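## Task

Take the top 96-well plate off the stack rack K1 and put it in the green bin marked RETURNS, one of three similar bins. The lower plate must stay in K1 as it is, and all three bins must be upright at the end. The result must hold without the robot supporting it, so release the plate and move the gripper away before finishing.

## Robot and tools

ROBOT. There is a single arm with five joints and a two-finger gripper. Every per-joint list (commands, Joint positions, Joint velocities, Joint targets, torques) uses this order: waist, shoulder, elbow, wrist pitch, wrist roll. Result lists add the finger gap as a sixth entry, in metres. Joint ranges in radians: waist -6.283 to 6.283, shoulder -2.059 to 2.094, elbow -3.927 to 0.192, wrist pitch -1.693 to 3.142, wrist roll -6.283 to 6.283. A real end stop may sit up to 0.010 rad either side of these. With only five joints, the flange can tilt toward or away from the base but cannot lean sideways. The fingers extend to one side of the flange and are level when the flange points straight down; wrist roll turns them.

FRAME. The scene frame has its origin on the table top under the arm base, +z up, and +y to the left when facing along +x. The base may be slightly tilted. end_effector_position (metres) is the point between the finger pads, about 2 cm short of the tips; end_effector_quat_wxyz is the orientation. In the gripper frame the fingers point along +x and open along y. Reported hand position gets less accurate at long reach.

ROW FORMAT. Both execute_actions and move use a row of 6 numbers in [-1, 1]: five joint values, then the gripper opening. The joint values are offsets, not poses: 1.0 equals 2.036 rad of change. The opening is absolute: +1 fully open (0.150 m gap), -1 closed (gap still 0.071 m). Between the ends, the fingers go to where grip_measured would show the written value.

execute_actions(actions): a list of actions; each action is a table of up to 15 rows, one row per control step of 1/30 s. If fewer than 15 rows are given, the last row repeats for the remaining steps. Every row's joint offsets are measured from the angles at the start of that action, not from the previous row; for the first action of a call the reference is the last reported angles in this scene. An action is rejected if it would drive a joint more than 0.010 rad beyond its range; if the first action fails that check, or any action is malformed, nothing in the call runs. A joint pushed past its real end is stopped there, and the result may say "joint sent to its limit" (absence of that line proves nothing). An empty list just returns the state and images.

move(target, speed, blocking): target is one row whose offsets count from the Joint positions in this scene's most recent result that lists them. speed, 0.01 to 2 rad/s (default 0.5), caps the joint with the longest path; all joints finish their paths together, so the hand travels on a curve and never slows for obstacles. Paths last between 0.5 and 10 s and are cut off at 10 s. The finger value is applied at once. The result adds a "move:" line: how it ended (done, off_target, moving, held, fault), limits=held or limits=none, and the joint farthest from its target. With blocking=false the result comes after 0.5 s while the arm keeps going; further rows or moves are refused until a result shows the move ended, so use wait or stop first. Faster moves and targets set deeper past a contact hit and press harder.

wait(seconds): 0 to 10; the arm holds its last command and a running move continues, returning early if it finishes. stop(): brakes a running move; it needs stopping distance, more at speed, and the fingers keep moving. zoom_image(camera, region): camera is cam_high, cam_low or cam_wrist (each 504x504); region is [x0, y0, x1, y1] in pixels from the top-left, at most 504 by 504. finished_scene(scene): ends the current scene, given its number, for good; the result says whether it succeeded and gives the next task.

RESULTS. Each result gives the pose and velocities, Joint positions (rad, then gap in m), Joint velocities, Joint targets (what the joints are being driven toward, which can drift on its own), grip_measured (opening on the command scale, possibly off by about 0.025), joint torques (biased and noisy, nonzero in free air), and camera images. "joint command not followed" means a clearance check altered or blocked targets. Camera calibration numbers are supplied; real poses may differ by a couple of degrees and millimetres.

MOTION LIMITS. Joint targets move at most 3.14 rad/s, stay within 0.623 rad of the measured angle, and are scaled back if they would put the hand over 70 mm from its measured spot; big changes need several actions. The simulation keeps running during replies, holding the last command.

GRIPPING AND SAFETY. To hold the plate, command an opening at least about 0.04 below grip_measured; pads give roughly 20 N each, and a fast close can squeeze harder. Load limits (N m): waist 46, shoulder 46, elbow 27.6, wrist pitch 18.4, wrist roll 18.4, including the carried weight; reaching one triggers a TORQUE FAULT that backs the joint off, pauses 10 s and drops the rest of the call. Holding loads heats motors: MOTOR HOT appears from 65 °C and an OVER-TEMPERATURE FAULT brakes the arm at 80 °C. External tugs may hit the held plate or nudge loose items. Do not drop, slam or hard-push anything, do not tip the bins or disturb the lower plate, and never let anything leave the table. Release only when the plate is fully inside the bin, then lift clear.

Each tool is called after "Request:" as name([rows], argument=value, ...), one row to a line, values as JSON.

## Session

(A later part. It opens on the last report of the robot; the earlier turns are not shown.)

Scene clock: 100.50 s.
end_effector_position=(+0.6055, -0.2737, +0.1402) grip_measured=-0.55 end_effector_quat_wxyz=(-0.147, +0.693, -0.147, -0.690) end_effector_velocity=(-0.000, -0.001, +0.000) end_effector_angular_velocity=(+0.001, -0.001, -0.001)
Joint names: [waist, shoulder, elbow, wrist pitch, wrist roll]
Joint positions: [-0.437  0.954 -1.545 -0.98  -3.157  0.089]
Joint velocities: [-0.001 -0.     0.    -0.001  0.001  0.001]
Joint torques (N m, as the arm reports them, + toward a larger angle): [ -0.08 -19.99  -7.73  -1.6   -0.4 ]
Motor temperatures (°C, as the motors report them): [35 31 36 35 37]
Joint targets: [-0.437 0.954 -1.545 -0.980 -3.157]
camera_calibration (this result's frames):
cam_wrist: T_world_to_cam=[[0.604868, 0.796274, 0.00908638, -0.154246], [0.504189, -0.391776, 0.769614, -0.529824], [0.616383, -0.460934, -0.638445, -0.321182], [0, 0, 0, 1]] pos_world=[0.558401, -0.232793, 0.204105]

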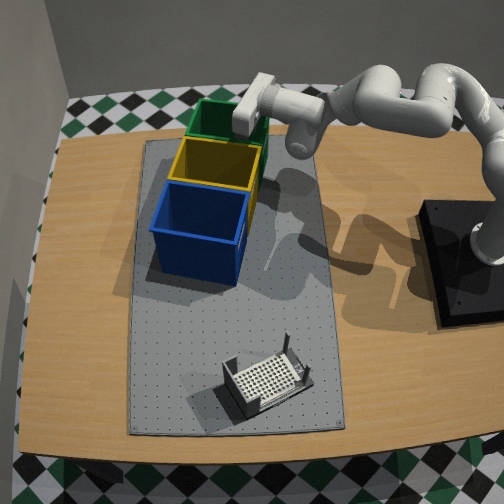

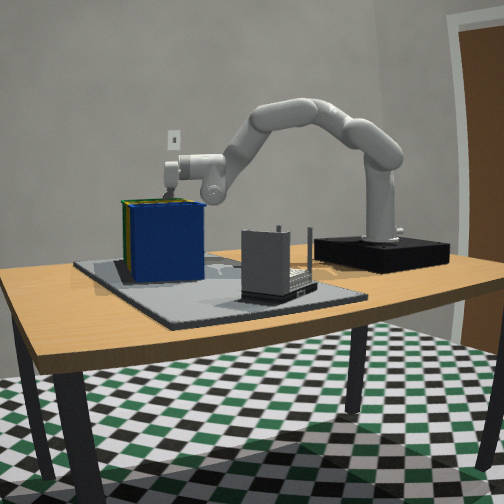

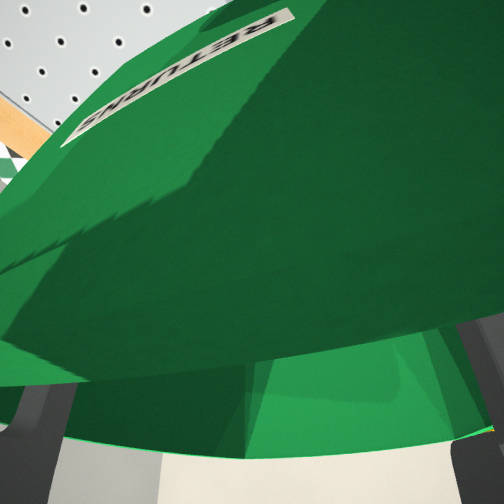

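Request:
execute_actions([
  [[0,0,0,0,0,-0.535],[0,0,0,0,0,-0.53],[0,0,0,0,0,-0.525],[0,0,0,0,0,-0.52],[0,0,0,0,0,-0.515],[0,0,0,0,0,-0.51],[0,0,0,0,0,-0.51]],
])

Scene clock: 101.63 s.
end_effector_position=(+0.6054, -0.2737, +0.1402) grip_measured=-0.54 end_effector_quat_wxyz=(-0.147, +0.693, -0.147, -0.690) end_effector_velocity=(+0.000, +0.000, -0.000) end_effector_angular_velocity=(+0.002, -0.001, +0.000)
Joint names: [waist, shoulder, elbow, wrist pitch, wrist roll]
Joint positions: [-0.437  0.954 -1.545 -0.98  -3.157  0.089]
Joint velocities: [ 0.     0.    -0.    -0.001  0.002 -0.   ]
Joint torques (N m, as the arm reports them, + toward a larger angle): [  0.68 -20.09  -8.02  -1.67  -0.46]
Motor temperatures (°C, as the motors report them): [35 31 36 35 37]
Joint targets: [-0.437 0.954 -1.545 -0.980 -3.157]
camera_calibration (this result's frames):
cam_wrist: T_world_to_cam=[[0.604969, 0.796198, 0.00902092, -0.154227], [0.504159, -0.391791, 0.769625, -0.529829], [0.616309, -0.461051, -0.638432, -0.321182], [0, 0, 0, 1]] pos_world=[0.558368, -0.232868, 0.204108]

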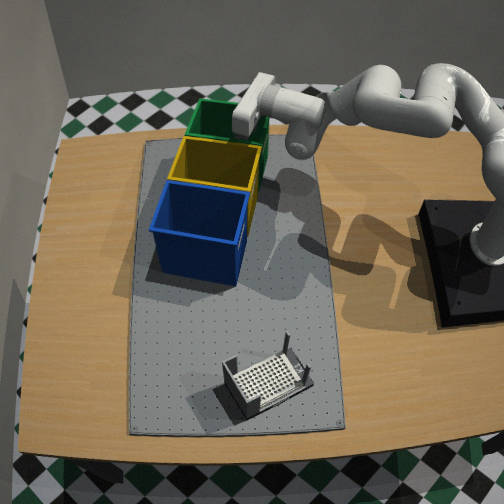

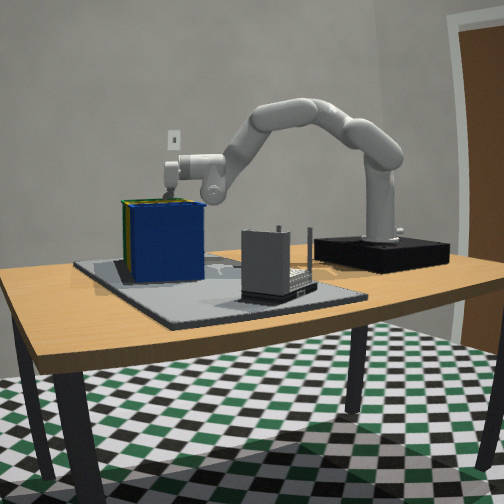

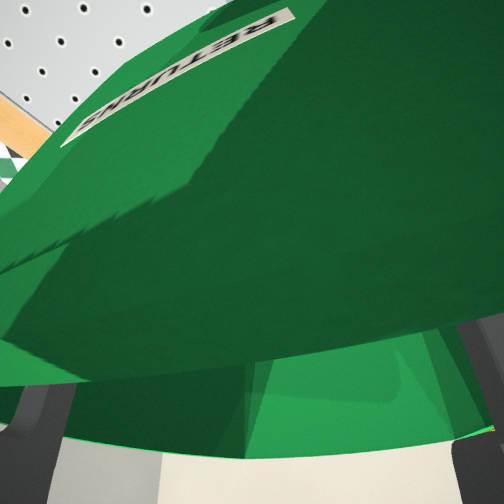

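Request:
move(target=[0, -0.02538, 0.05193, -0.02655, 0, -1], speed=0.15)

Scene clock: 105.03 s.
end_effector_position=(+0.5872, -0.2656, +0.1401) grip_measured=-0.98 end_effector_quat_wxyz=(-0.147, +0.693, -0.147, -0.690) end_effector_velocity=(-0.000, +0.001, -0.000) end_effector_angular_velocity=(+0.000, +0.000, +0.001)
Joint names: [waist, shoulder, elbow, wrist pitch, wrist roll]
Joint positions: [-0.437  0.903 -1.44  -1.034 -3.157  0.072]
Joint velocities: [ 0.001 -0.001  0.003 -0.002  0.    -0.   ]
Joint torques (N m, as the arm reports them, + toward a larger angle): [  0.42 -19.7   -7.43  -1.62  -0.23]
Motor temperatures (°C, as the motors report them): [35 31 36 35 37]
Joint targets: [-0.437 0.903 -1.440 -1.034 -3.157]
move: done; limits=none; farthest joint: the elbow, 0.001 radians from its target (0.106 radians at the start)
camera_calibration (this result's frames):
cam_wrist: T_world_to_cam=[[0.604968, 0.796198, 0.009023, -0.149673], [0.504154, -0.391788, 0.76963, -0.517378], [0.616314, -0.461053, -0.638426, -0.306289], [0, 0, 0, 1]] pos_world=[0.540156, -0.224749, 0.203998]

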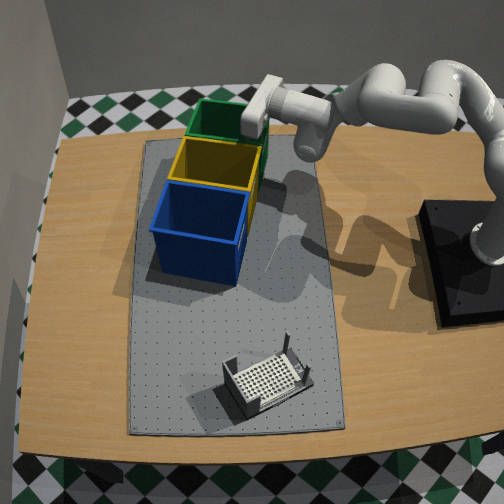

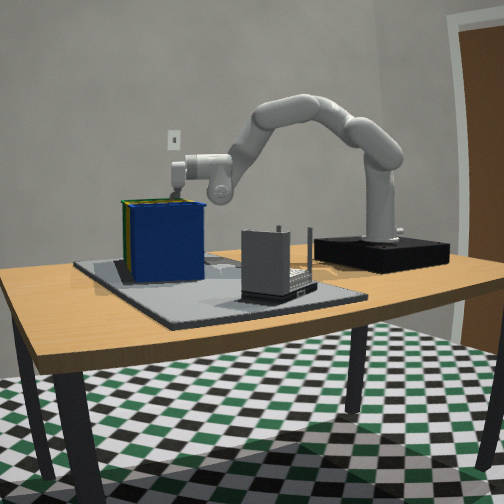

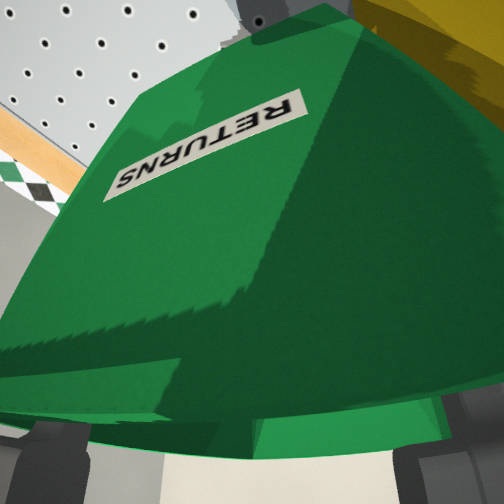

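Request:
move(target=[-0.0246, 0, 0, 0, 0, -1], speed=0.04)

Scene clock: 106.83 s.
end_effector_position=(+0.5733, -0.2945, +0.1396) grip_measured=-0.98 end_effector_quat_wxyz=(-0.164, +0.689, -0.164, -0.686) end_effector_velocity=(-0.000, -0.002, +0.000) end_effector_angular_velocity=(-0.001, +0.000, -0.002)
Joint names: [waist, shoulder, elbow, wrist pitch, wrist roll]
Joint positions: [-0.487  0.903 -1.44  -1.034 -3.157  0.072]
Joint velocities: [-0.002  0.    -0.002  0.001 -0.001  0.   ]
Joint torques (N m, as the arm reports them, + toward a larger angle): [ -0.18 -19.59  -7.4   -1.58  -0.31]
Motor temperatures (°C, as the motors report them): [35 31 36 35 37]
Joint targets: [-0.487 0.903 -1.440 -1.034 -3.157]
move: done; limits=none; farthest joint: the waist, 0.000 radians from its target (0.050 radians at the start)
camera_calibration (this result's frames):
cam_wrist: T_world_to_cam=[[0.643806, 0.765136, 0.00904606, -0.149674], [0.484553, -0.416809, 0.769076, -0.517342], [0.592218, -0.490752, -0.639093, -0.306237], [0, 0, 0, 1]] pos_world=[0.5284, -0.251398, 0.203516]

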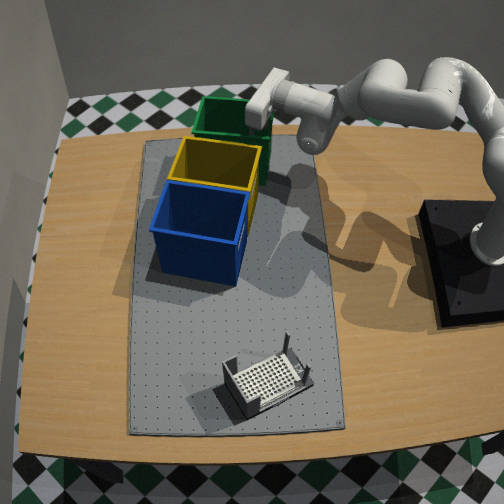

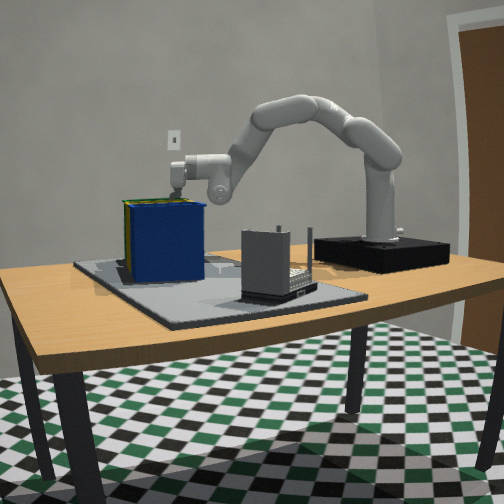

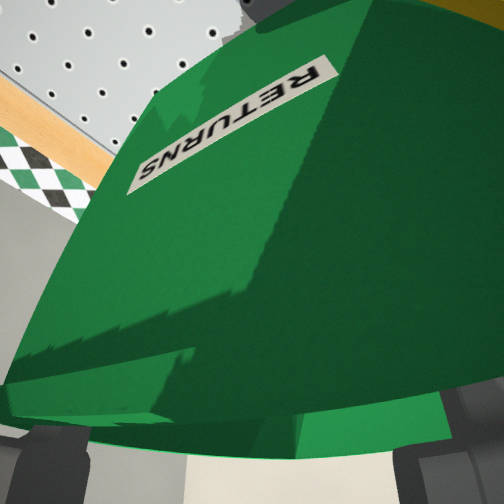

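Request:
zoom_image(camera="cam_high", region=[170, 60, 330, 200])

Request:
zoom_image(camera="cam_low", region=[100, 140, 260, 290])

Region (170, 60, 330, 200) of cam_high's 504x504 image, scaled by 3.150, with more detail than that image has; it fills the top 441 rows of this view, and the rest is white.

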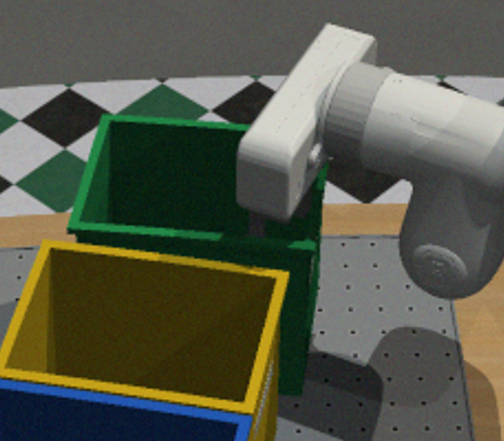

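Region (100, 140, 260, 290) of cam_low's 504x504 image, scaled by 3.150, with more detail than that image has; it fills the top 472 rows of this view, and the rest is white.

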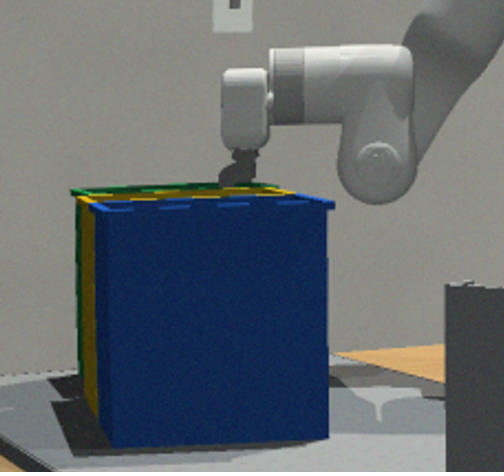

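Request:
move(target=[-0.0295, 0, 0, 0, 0, -1], speed=0.04)

Scene clock: 109.70 s.
end_effector_position=(+0.5548, -0.3283, +0.1390) grip_measured=-0.98 end_effector_quat_wxyz=(-0.185, +0.684, -0.185, -0.681) end_effector_velocity=(-0.001, -0.001, -0.001) end_effector_angular_velocity=(+0.001, +0.003, -0.002)
Joint names: [waist, shoulder, elbow, wrist pitch, wrist roll]
Joint positions: [-0.547  0.903 -1.44  -1.034 -3.157  0.072]
Joint velocities: [-0.002 -0.     0.002  0.001 -0.001  0.   ]
Joint torques (N m, as the arm reports them, + toward a larger angle): [ -0.12 -19.29  -7.51  -1.6   -0.42]
Motor temperatures (°C, as the motors report them): [35 31 36 35 37]
Joint targets: [-0.547 0.903 -1.440 -1.034 -3.157]
move: done; limits=none; farthest joint: the waist, 0.000 radians from its target (0.060 radians at the start)
camera_calibration (this result's frames):
cam_wrist: T_world_to_cam=[[0.688325, 0.725346, 0.00902006, -0.149672], [0.459399, -0.445508, 0.768424, -0.517301], [0.561392, -0.524782, -0.639878, -0.306182], [0, 0, 0, 1]] pos_world=[0.512559, -0.282576, 0.202937]

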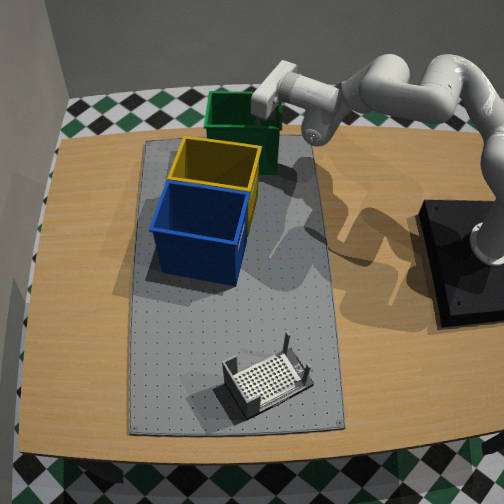

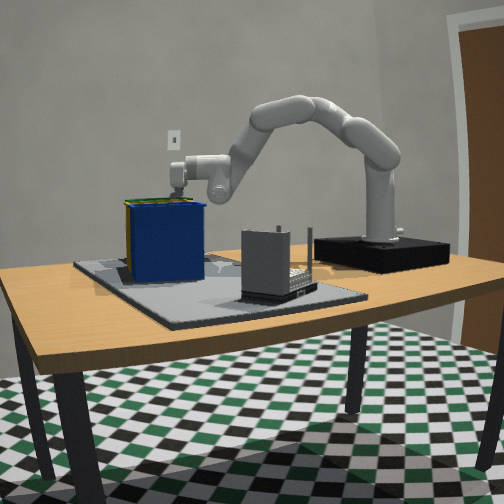

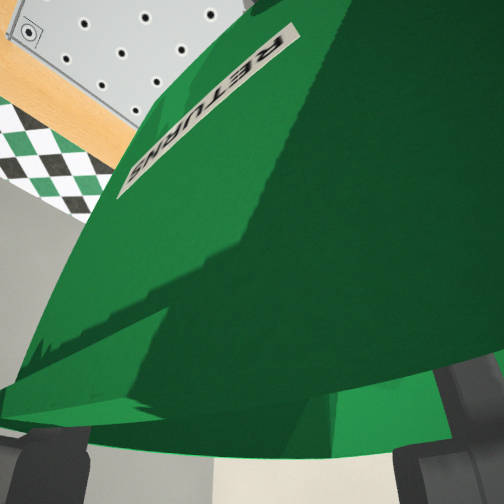

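Request:
zoom_image(camera="cam_high", region=[170, 50, 330, 190])

Request:
zoom_image(camera="cam_low", region=[100, 140, 260, 290])

Region (170, 50, 330, 190) of cam_high's 504x504 image, scaled by 3.150, with more detail than that image has; it fills the top 441 rows of this view, and the rest is white.

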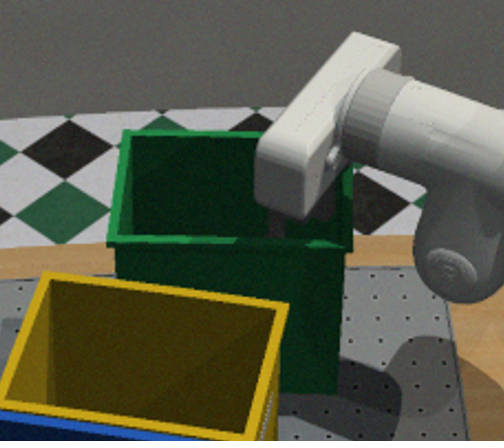

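Region (100, 140, 260, 290) of cam_low's 504x504 image, scaled by 3.150, with more detail than that image has; it fills the top 472 rows of this view, and the rest is white.

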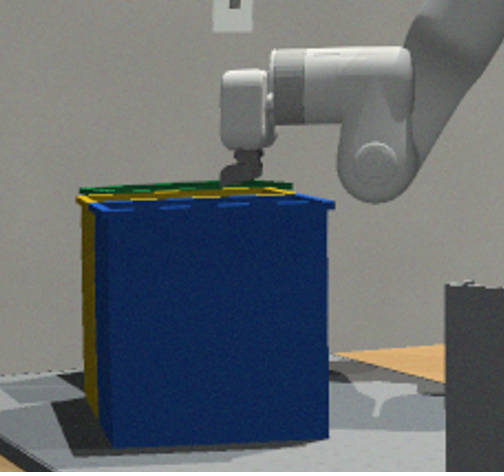

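Request:
move(target=[0.0137, 0.01358, -0.02964, 0.01606, 0, -1], speed=0.1)

Request:
execute_actions([
  [[0,0,0,0,0,-0.95],[0,0,0,0,0,-0.92],[0,0,0,0,0,-0.89],[0,0,0,0,0,-0.86],[0,0,0,0,0,-0.83],[0,0,0,0,0,-0.80],[0,0,0,0,0,-0.77],[0,0,0,0,0,-0.74],[0,0,0,0,0,-0.72],[0,0,0,0,0,-0.70],[0,0,0,0,0,-0.68],[0,0,0,0,0,-0.66],[0,0,0,0,0,-0.64],[0,0,0,0,0,-0.62],[0,0,0,0,0,-0.60]],
  [[0,0,0,0,0,-0.59],[0,0,0,0,0,-0.58],[0,0,0,0,0,-0.57],[0,0,0,0,0,-0.56],[0,0,0,0,0,-0.55],[0,0,0,0,0,-0.54],[0,0,0,0,0,-0.53],[0,0,0,0,0,-0.52],[0,0,0,0,0,-0.51],[0,0,0,0,0,-0.50],[0,0,0,0,0,-0.49],[0,0,0,0,0,-0.48],[0,0,0,0,0,-0.48],[0,0,0,0,0,-0.48],[0,0,0,0,0,-0.48]],
])

Scene clock: 114.27 s.
end_effector_position=(+0.5739, -0.3184, +0.1402) grip_measured=-0.98 end_effector_quat_wxyz=(-0.175, +0.686, -0.175, -0.684) end_effector_velocity=(+0.001, +0.001, +0.000) end_effector_angular_velocity=(+0.001, -0.000, +0.001)
Joint names: [waist, shoulder, elbow, wrist pitch, wrist roll]
Joint positions: [-0.519  0.93  -1.5   -1.002 -3.157  0.072]
Joint velocities: [ 0.001  0.001 -0.002  0.002  0.001  0.   ]
Joint torques (N m, as the arm reports them, + toward a larger angle): [  0.28 -19.68  -7.81  -1.63  -0.35]
Motor temperatures (°C, as the motors report them): [35 31 36 35 37]
Joint targets: [-0.519 0.930 -1.500 -1.001 -3.157]
move: done; limits=none; farthest joint: the waist, 0.000 radians from its target (0.028 radians at the start)
camera_calibration (this result's frames):
cam_wrist: T_world_to_cam=[[0.667972, 0.744132, 0.00903387, -0.152349], [0.471296, -0.432393, 0.768711, -0.525343], [0.575928, -0.50922, -0.639532, -0.31441], [0, 0, 0, 1]] pos_world=[0.530435, -0.27389, 0.204138]

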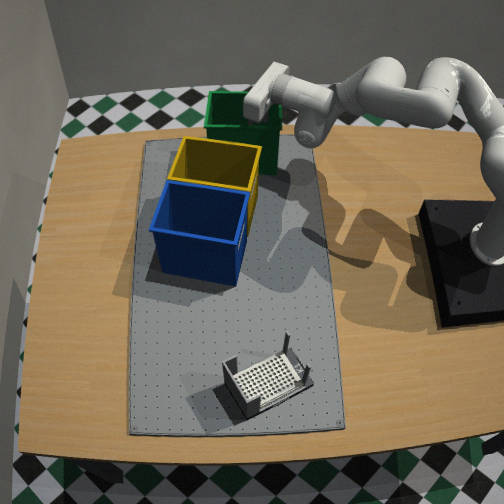

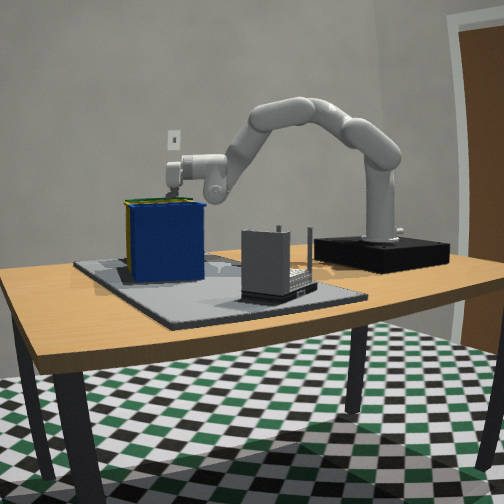

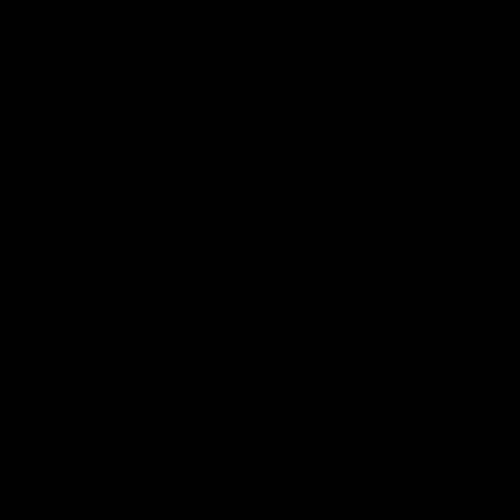

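Scene clock: 115.27 s.
end_effector_position=(+0.5739, -0.3185, +0.1402) grip_measured=-0.49 end_effector_quat_wxyz=(-0.175, +0.686, -0.175, -0.684) end_effector_velocity=(-0.001, -0.001, -0.001) end_effector_angular_velocity=(-0.001, +0.002, -0.001)
Joint names: [waist, shoulder, elbow, wrist pitch, wrist roll]
Joint positions: [-0.519  0.93  -1.5   -1.002 -3.157  0.091]
Joint velocities: [-0.001  0.001  0.001 -0.    -0.002  0.003]
Joint torques (N m, as the arm reports them, + toward a larger angle): [  1.   -19.85  -7.76  -1.61  -0.25]
Motor temperatures (°C, as the motors report them): [35 31 36 35 37]
Joint targets: [-0.519 0.930 -1.500 -1.002 -3.157]
camera_calibration (this result's frames):
cam_wrist: T_world_to_cam=[[0.668045, 0.744066, 0.00898987, -0.152337], [0.471277, -0.432414, 0.768711, -0.525344], [0.575859, -0.509297, -0.639534, -0.314408], [0, 0, 0, 1]] pos_world=[0.530405, -0.273945, 0.204132]

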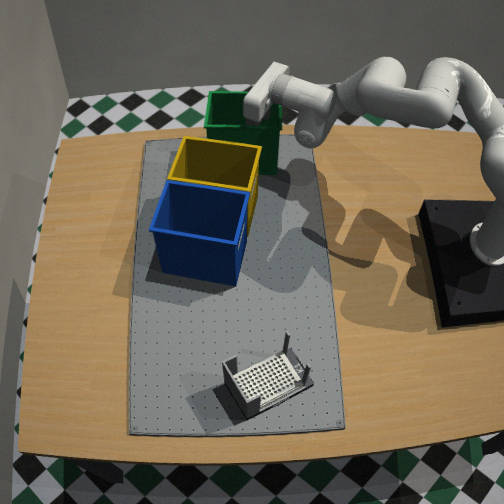

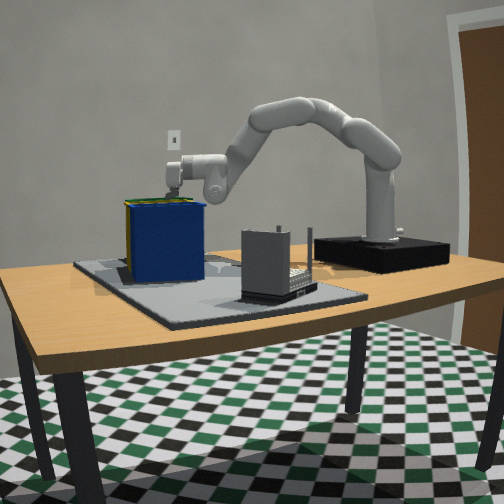

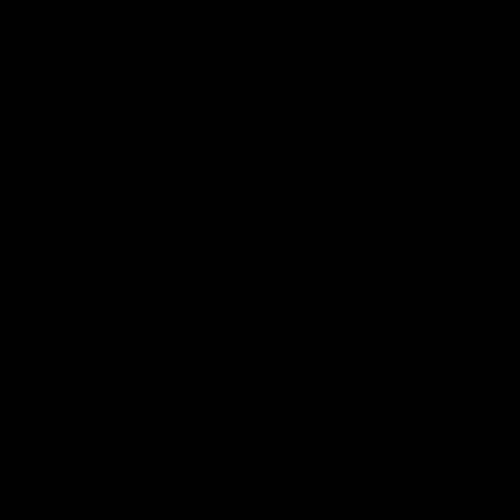

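Request:
execute_actions([
  [[0,0,0,0,0,-0.475],[0,0,0,0,0,-0.47],[0,0,0,0,0,-0.46],[0,0,0,0,0,-0.45],[0,0,0,0,0,-0.44],[0,0,0,0,0,-0.43],[0,0,0,0,0,-0.42],[0,0,0,0,0,-0.41],[0,0,0,0,0,-0.40],[0,0,0,0,0,-0.39],[0,0,0,0,0,-0.39]],
])

Scene clock: 116.57 s.
end_effector_position=(+0.5740, -0.3184, +0.1402) grip_measured=-0.41 end_effector_quat_wxyz=(-0.175, +0.686, -0.175, -0.684) end_effector_velocity=(+0.001, -0.000, +0.001) end_effector_angular_velocity=(-0.002, -0.002, +0.000)
Joint names: [waist, shoulder, elbow, wrist pitch, wrist roll]
Joint positions: [-0.519  0.93  -1.5   -1.002 -3.157  0.094]
Joint velocities: [ 0.    -0.    -0.002 -0.001 -0.     0.   ]
Joint torques (N m, as the arm reports them, + toward a larger angle): [  0.08 -19.84  -7.75  -1.54  -0.35]
Motor temperatures (°C, as the motors report them): [35 31 36 35 37]
Joint targets: [-0.519 0.930 -1.500 -1.002 -3.157]
camera_calibration (this result's frames):
cam_wrist: T_world_to_cam=[[0.66794, 0.744158, 0.00915876, -0.152384], [0.471271, -0.432463, 0.768687, -0.525335], [0.575986, -0.509121, -0.63956, -0.314398], [0, 0, 0, 1]] pos_world=[0.530447, -0.273856, 0.204137]

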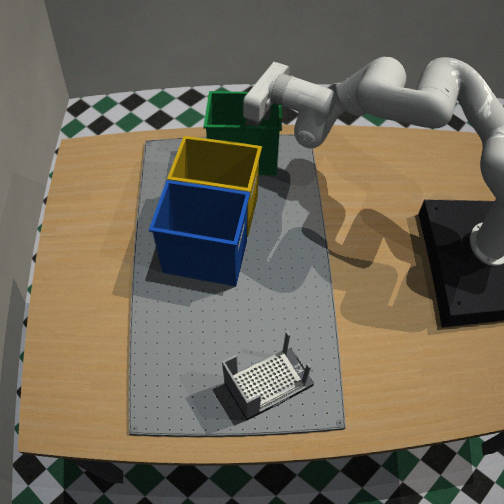

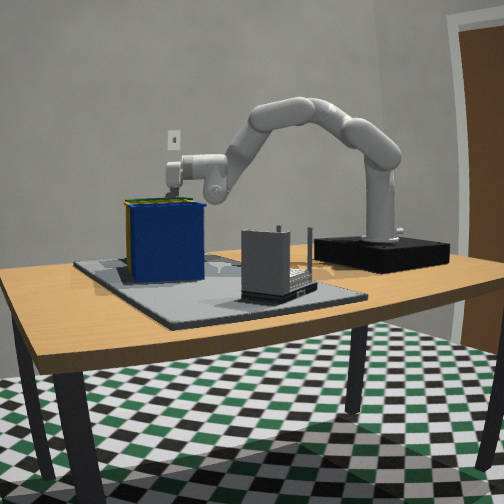

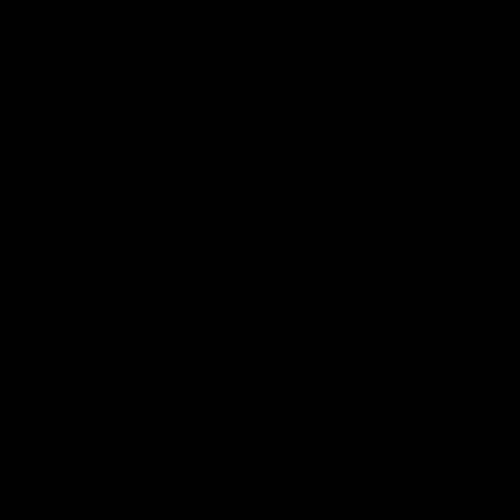

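Request:
move(target=[0.0018, -0.17776, 0.02843, 0.14933, 0, -0.9], speed=0.45)

Scene clock: 119.30 s.
end_effector_position=(+0.5737, -0.3187, +0.3098) grip_measured=-0.90 end_effector_quat_wxyz=(-0.174, +0.687, -0.174, -0.684) end_effector_velocity=(-0.000, -0.000, +0.001) end_effector_angular_velocity=(-0.003, -0.000, -0.000)
Joint names: [waist, shoulder, elbow, wrist pitch, wrist roll]
Joint positions: [-0.515  0.569 -1.442 -0.698 -3.157  0.075]
Joint velocities: [-0.    -0.002 -0.     0.    -0.002  0.   ]
Joint torques (N m, as the arm reports them, + toward a larger angle): [  0.27 -18.66  -9.63  -1.6   -0.24]
Motor temperatures (°C, as the motors report them): [35 31 36 35 37]
Joint targets: [-0.515 0.568 -1.442 -0.698 -3.157]
move: done; limits=none; farthest joint: the shoulder, 0.001 radians from its target (0.362 radians at the start)
camera_calibration (this result's frames):
cam_wrist: T_world_to_cam=[[0.665213, 0.746599, 0.00903918, -0.151151], [0.473174, -0.430897, 0.768397, -0.656228], [0.57758, -0.50687, -0.63991, -0.206008], [0, 0, 0, 1]] pos_world=[0.530044, -0.274337, 0.373784]

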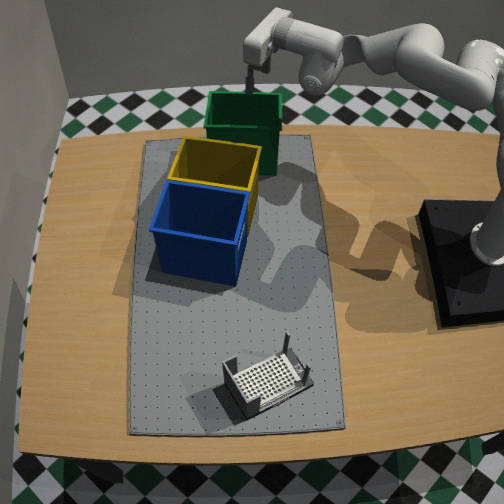

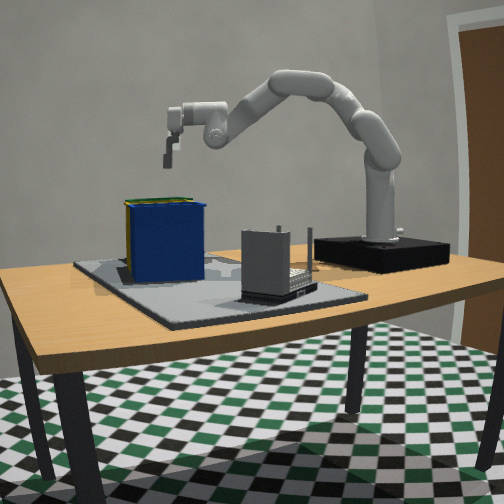

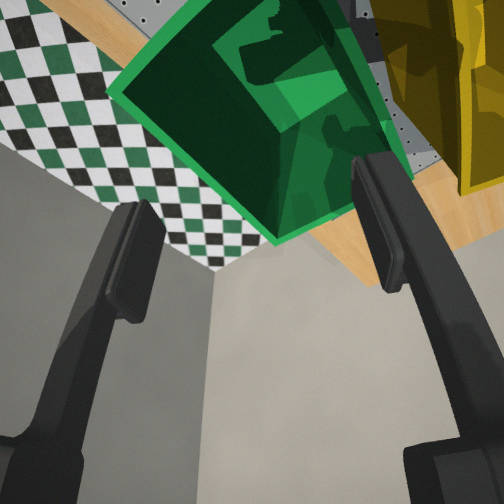

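Request:
zoom_image(camera="cam_high", region=[190, 80, 300, 190])

Region (190, 80, 300, 190) of cam_high's 504x504 image, scaled by 4.582, with more detail than that image has.

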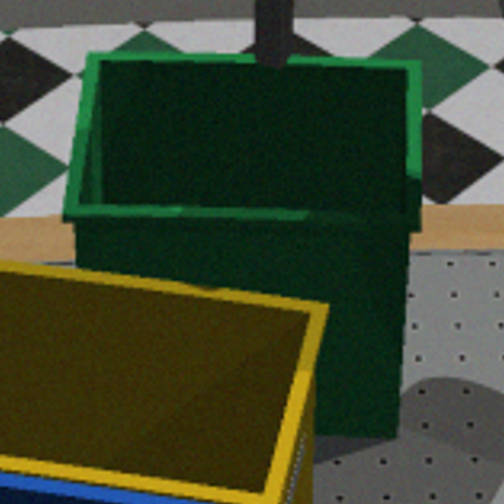

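Request:
move(target=[0.23726, -0.04816, 0.12132, 0.31658, 0.775, -0.9], speed=1.8)

Request:
move(target=[0.23726, -0.04816, 0.12132, 0.31658, 0.775, 1], speed=1.8)

Scene clock: 126.13 s.
end_effector_position=(+0.6172, +0.1363, +0.3105) grip_measured=-0.90 end_effector_quat_wxyz=(+0.657, -0.270, -0.273, +0.649) end_effector_velocity=(-0.000, +0.001, +0.000) end_effector_angular_velocity=(+0.002, +0.002, +0.000)
Joint names: [waist, shoulder, elbow, wrist pitch, wrist roll]
Joint positions: [-0.033  0.471 -1.195 -0.053 -1.58   0.075]
Joint velocities: [ 0.002 -0.     0.001  0.001  0.003 -0.   ]
Joint torques (N m, as the arm reports them, + toward a larger angle): [  0.16 -17.54  -9.2   -2.27  -0.1 ]
Motor temperatures (°C, as the motors report them): [35 31 36 35 37]
Joint targets: [-0.032 0.471 -1.195 -0.053 -1.579]
move: done; limits=none; farthest joint: the waist, 0.001 radians from its target (0.483 radians at the start)
camera_calibration (this result's frames):
cam_wrist: T_world_to_cam=[[0.848257, -0.0179135, 0.529282, -0.690061], [0.328859, -0.765566, -0.552957, 0.06365], [0.415106, 0.643108, -0.643505, -0.055399], [0, 0, 0, 1]] pos_world=[0.587414, 0.0719945, 0.364783]

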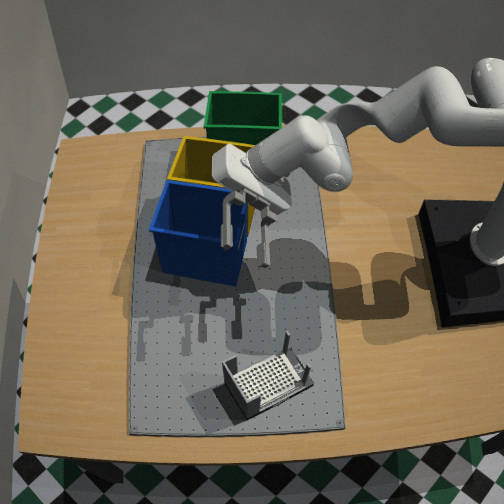

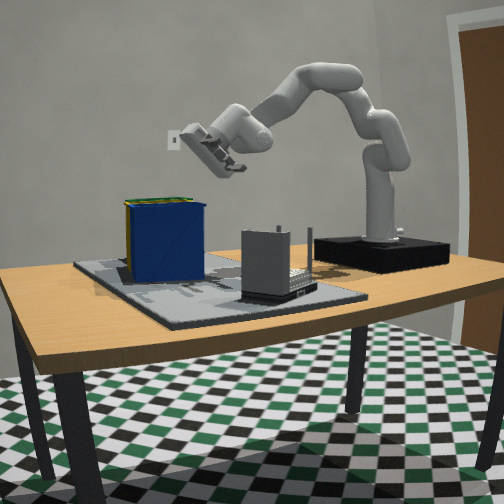

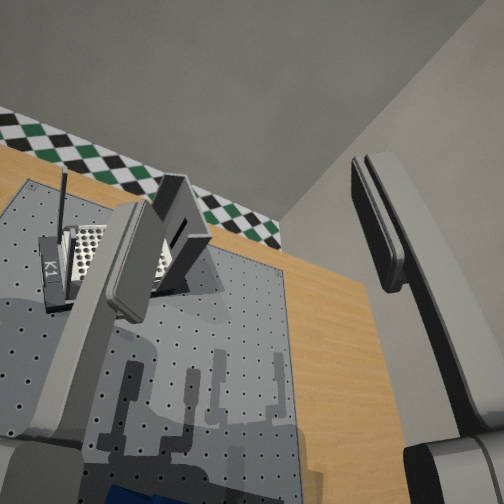

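Scene clock: 128.00 s.
end_effector_position=(+0.5581, +0.2816, +0.1900) grip_measured=+1.00 end_effector_quat_wxyz=(+0.972, +0.003, +0.001, +0.233) end_effector_velocity=(-0.000, +0.001, +0.000) end_effector_angular_velocity=(+0.000, -0.001, -0.002)
Joint names: [waist, shoulder, elbow, wrist pitch, wrist roll]
Joint positions: [ 0.45   0.373 -0.948  0.591 -0.002  0.15 ]
Joint velocities: [ 0.002 -0.    -0.    -0.     0.004  0.   ]
Joint torques (N m, as the arm reports them, + toward a larger angle): [ -0.02 -15.45  -8.13  -1.91  -0.28]
Motor temperatures (°C, as the motors report them): [35 31 36 35 37]
Joint targets: [0.450 0.373 -0.948 0.591 -0.002]
move: done; limits=none; farthest joint: the wrist pitch, 0.001 radians from its target (0.645 radians at the start)
camera_calibration (this result's frames):
cam_wrist: T_world_to_cam=[[0.434045, -0.869758, -0.234788, 0.0426168], [-0.754069, -0.208152, -0.622938, 0.588411], [0.492934, 0.44743, -0.746205, -0.170742], [0, 0, 0, 1]] pos_world=[0.50937, 0.23594, 0.249141]

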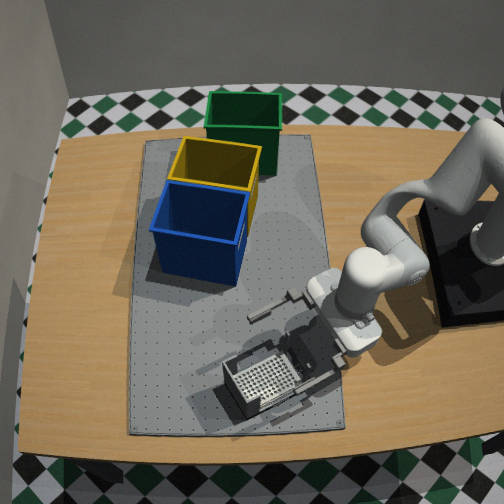

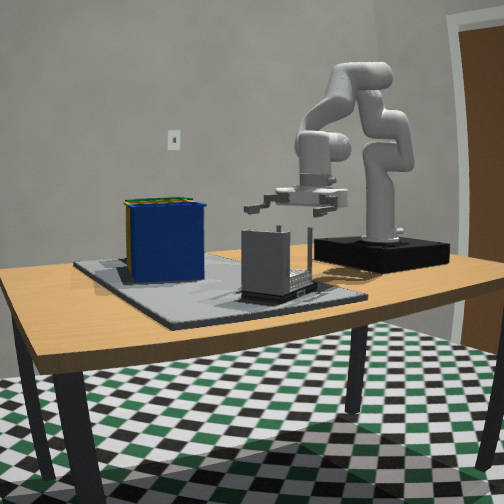

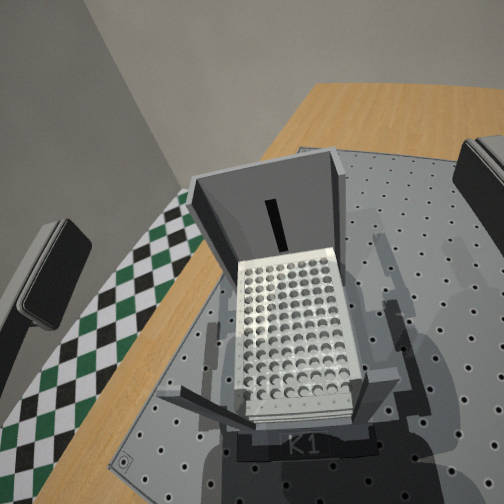

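Request:
zoom_image(camera="cam_wrist", region=[220, 235, 400, 445])

Region (220, 235, 400, 445) of cam_wrist's 504x504 image, scaled by 2.400, with more detail than that image has; it fills the left 432 columns of this view, and the rest is white.

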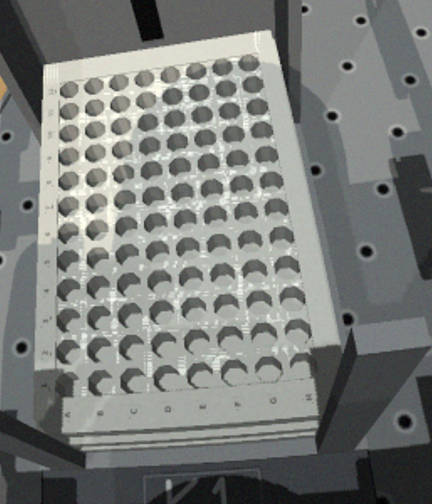

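Request:
move(target=[0, 0.17208, -0.03596, -0.13612, 0.0031, 1], speed=0.4)

Scene clock: 133.80 s.
end_effector_position=(+0.5585, +0.2817, +0.0633) grip_measured=+1.00 end_effector_quat_wxyz=(+0.973, +0.003, +0.001, +0.230) end_effector_velocity=(-0.000, -0.000, -0.002) end_effector_angular_velocity=(-0.001, +0.001, -0.000)
Joint names: [waist, shoulder, elbow, wrist pitch, wrist roll]
Joint positions: [ 0.45   0.723 -1.021  0.314  0.004  0.15 ]
Joint velocities: [ 0.     0.003 -0.    -0.001  0.001  0.   ]
Joint torques (N m, as the arm reports them, + toward a larger angle): [ -0.17 -16.57  -5.92  -1.92  -0.36]
Motor temperatures (°C, as the motors report them): [35 31 36 35 37]
Joint targets: [0.450 0.723 -1.021 0.314 0.004]
move: done; limits=none; farthest joint: the shoulder, 0.001 radians from its target (0.350 radians at the start)
camera_calibration (this result's frames):
cam_wrist: T_world_to_cam=[[0.428635, -0.872436, -0.234792, 0.0165492], [-0.755146, -0.203281, -0.623242, 0.509035], [0.49601, 0.444445, -0.74595, -0.266392], [0, 0, 0, 1]] pos_world=[0.509435, 0.236312, 0.122423]

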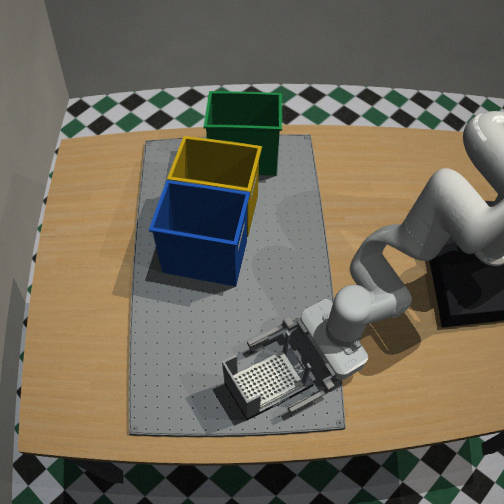

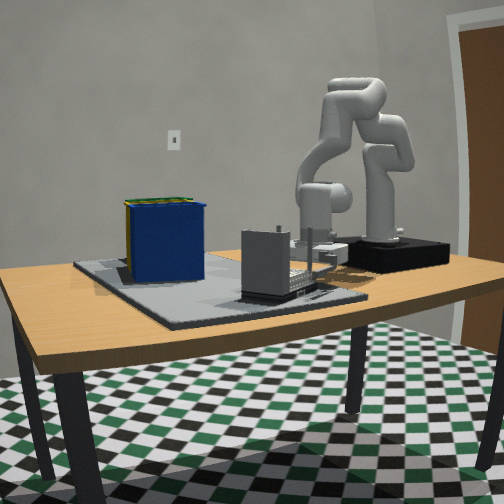

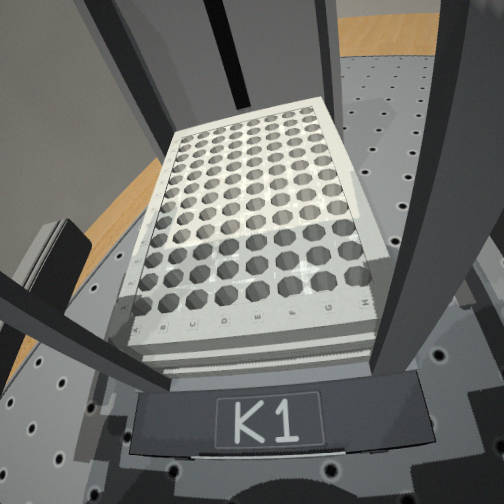

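Request:
zoom_image(camera="cam_wrist", region=[100, 230, 400, 400])

Request:
zoom_image(camera="cam_low", region=[270, 230, 360, 310])

Region (100, 230, 400, 400) of cam_wrist's 504x504 image, scaled by 1.680, with more detail than that image has; it fills the top 286 rows of this view, and the rest is white.

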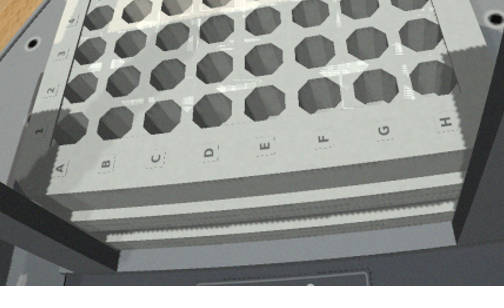

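Region (270, 230, 360, 310) of cam_low's 504x504 image, scaled by 5.600, with more detail than that image has.

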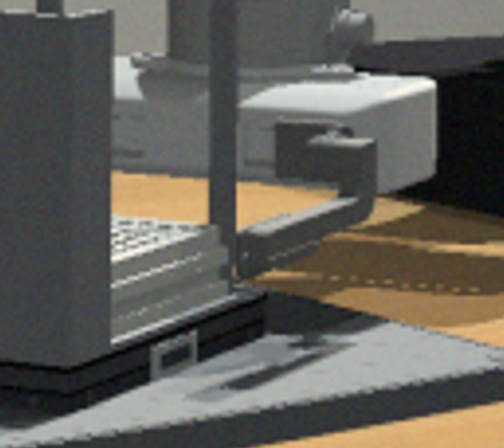

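Request:
execute_actions(actions=[])

Scene clock: 136.77 s.
end_effector_position=(+0.5584, +0.2816, +0.0630) grip_measured=+1.00 end_effector_quat_wxyz=(+0.973, +0.003, +0.001, +0.230) end_effector_velocity=(-0.001, +0.000, -0.001) end_effector_angular_velocity=(-0.001, +0.001, +0.002)
Joint names: [waist, shoulder, elbow, wrist pitch, wrist roll]
Joint positions: [ 0.45   0.723 -1.021  0.314  0.004  0.15 ]
Joint velocities: [ 0.    -0.     0.001  0.    -0.001  0.   ]
Joint torques (N m, as the arm reports them, + toward a larger angle): [  0.11 -16.82  -5.96  -1.9   -0.34]
Motor temperatures (°C, as the motors report them): [35 31 36 35 37]
Joint targets: [0.450 0.723 -1.021 0.314 0.004]
camera_calibration (this result's frames):
cam_wrist: T_world_to_cam=[[0.42854, -0.872484, -0.234787, 0.0165405], [-0.755391, -0.203401, -0.622907, 0.508882], [0.495721, 0.444296, -0.746232, -0.266311], [0, 0, 0, 1]] pos_world=[0.509332, 0.236259, 0.12214]

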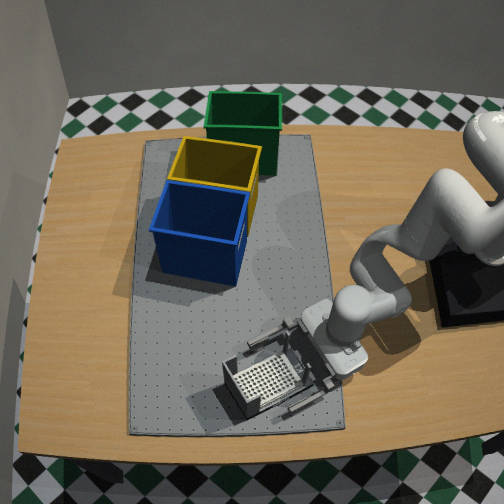

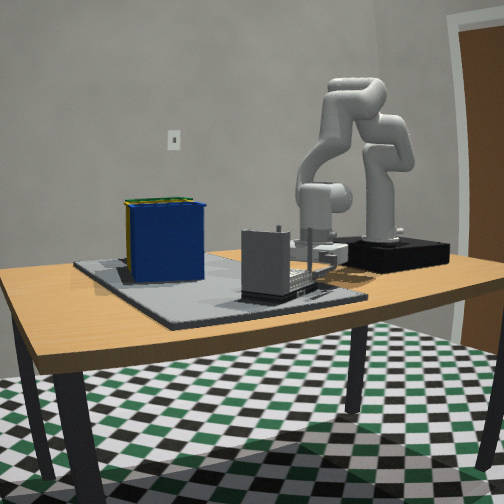

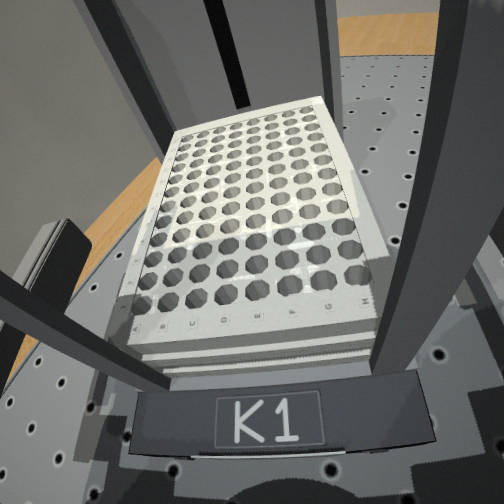

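Request:
zoom_image(camera="cam_high", region=[200, 290, 380, 440])

Request:
zoom_image(camera="cam_low", region=[230, 210, 360, 310])

Region (200, 290, 380, 440) of cam_high's 504x504 image, scaled by 2.800, with more detail than that image has.

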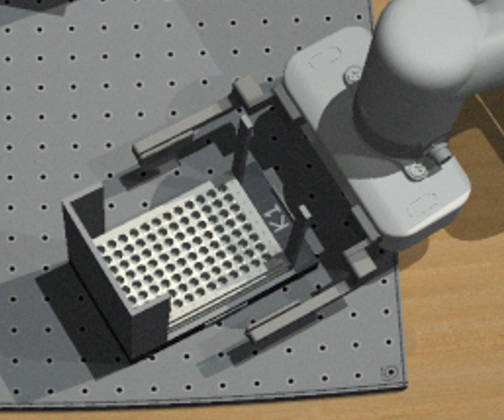

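Region (230, 210, 360, 310) of cam_low's 504x504 image, scaled by 3.877, with more detail than that image has; it fills the top 388 rows of this view, and the rest is white.

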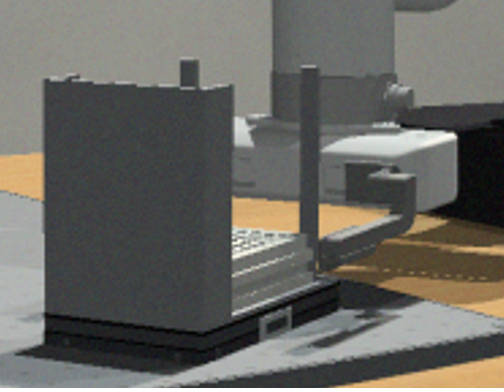

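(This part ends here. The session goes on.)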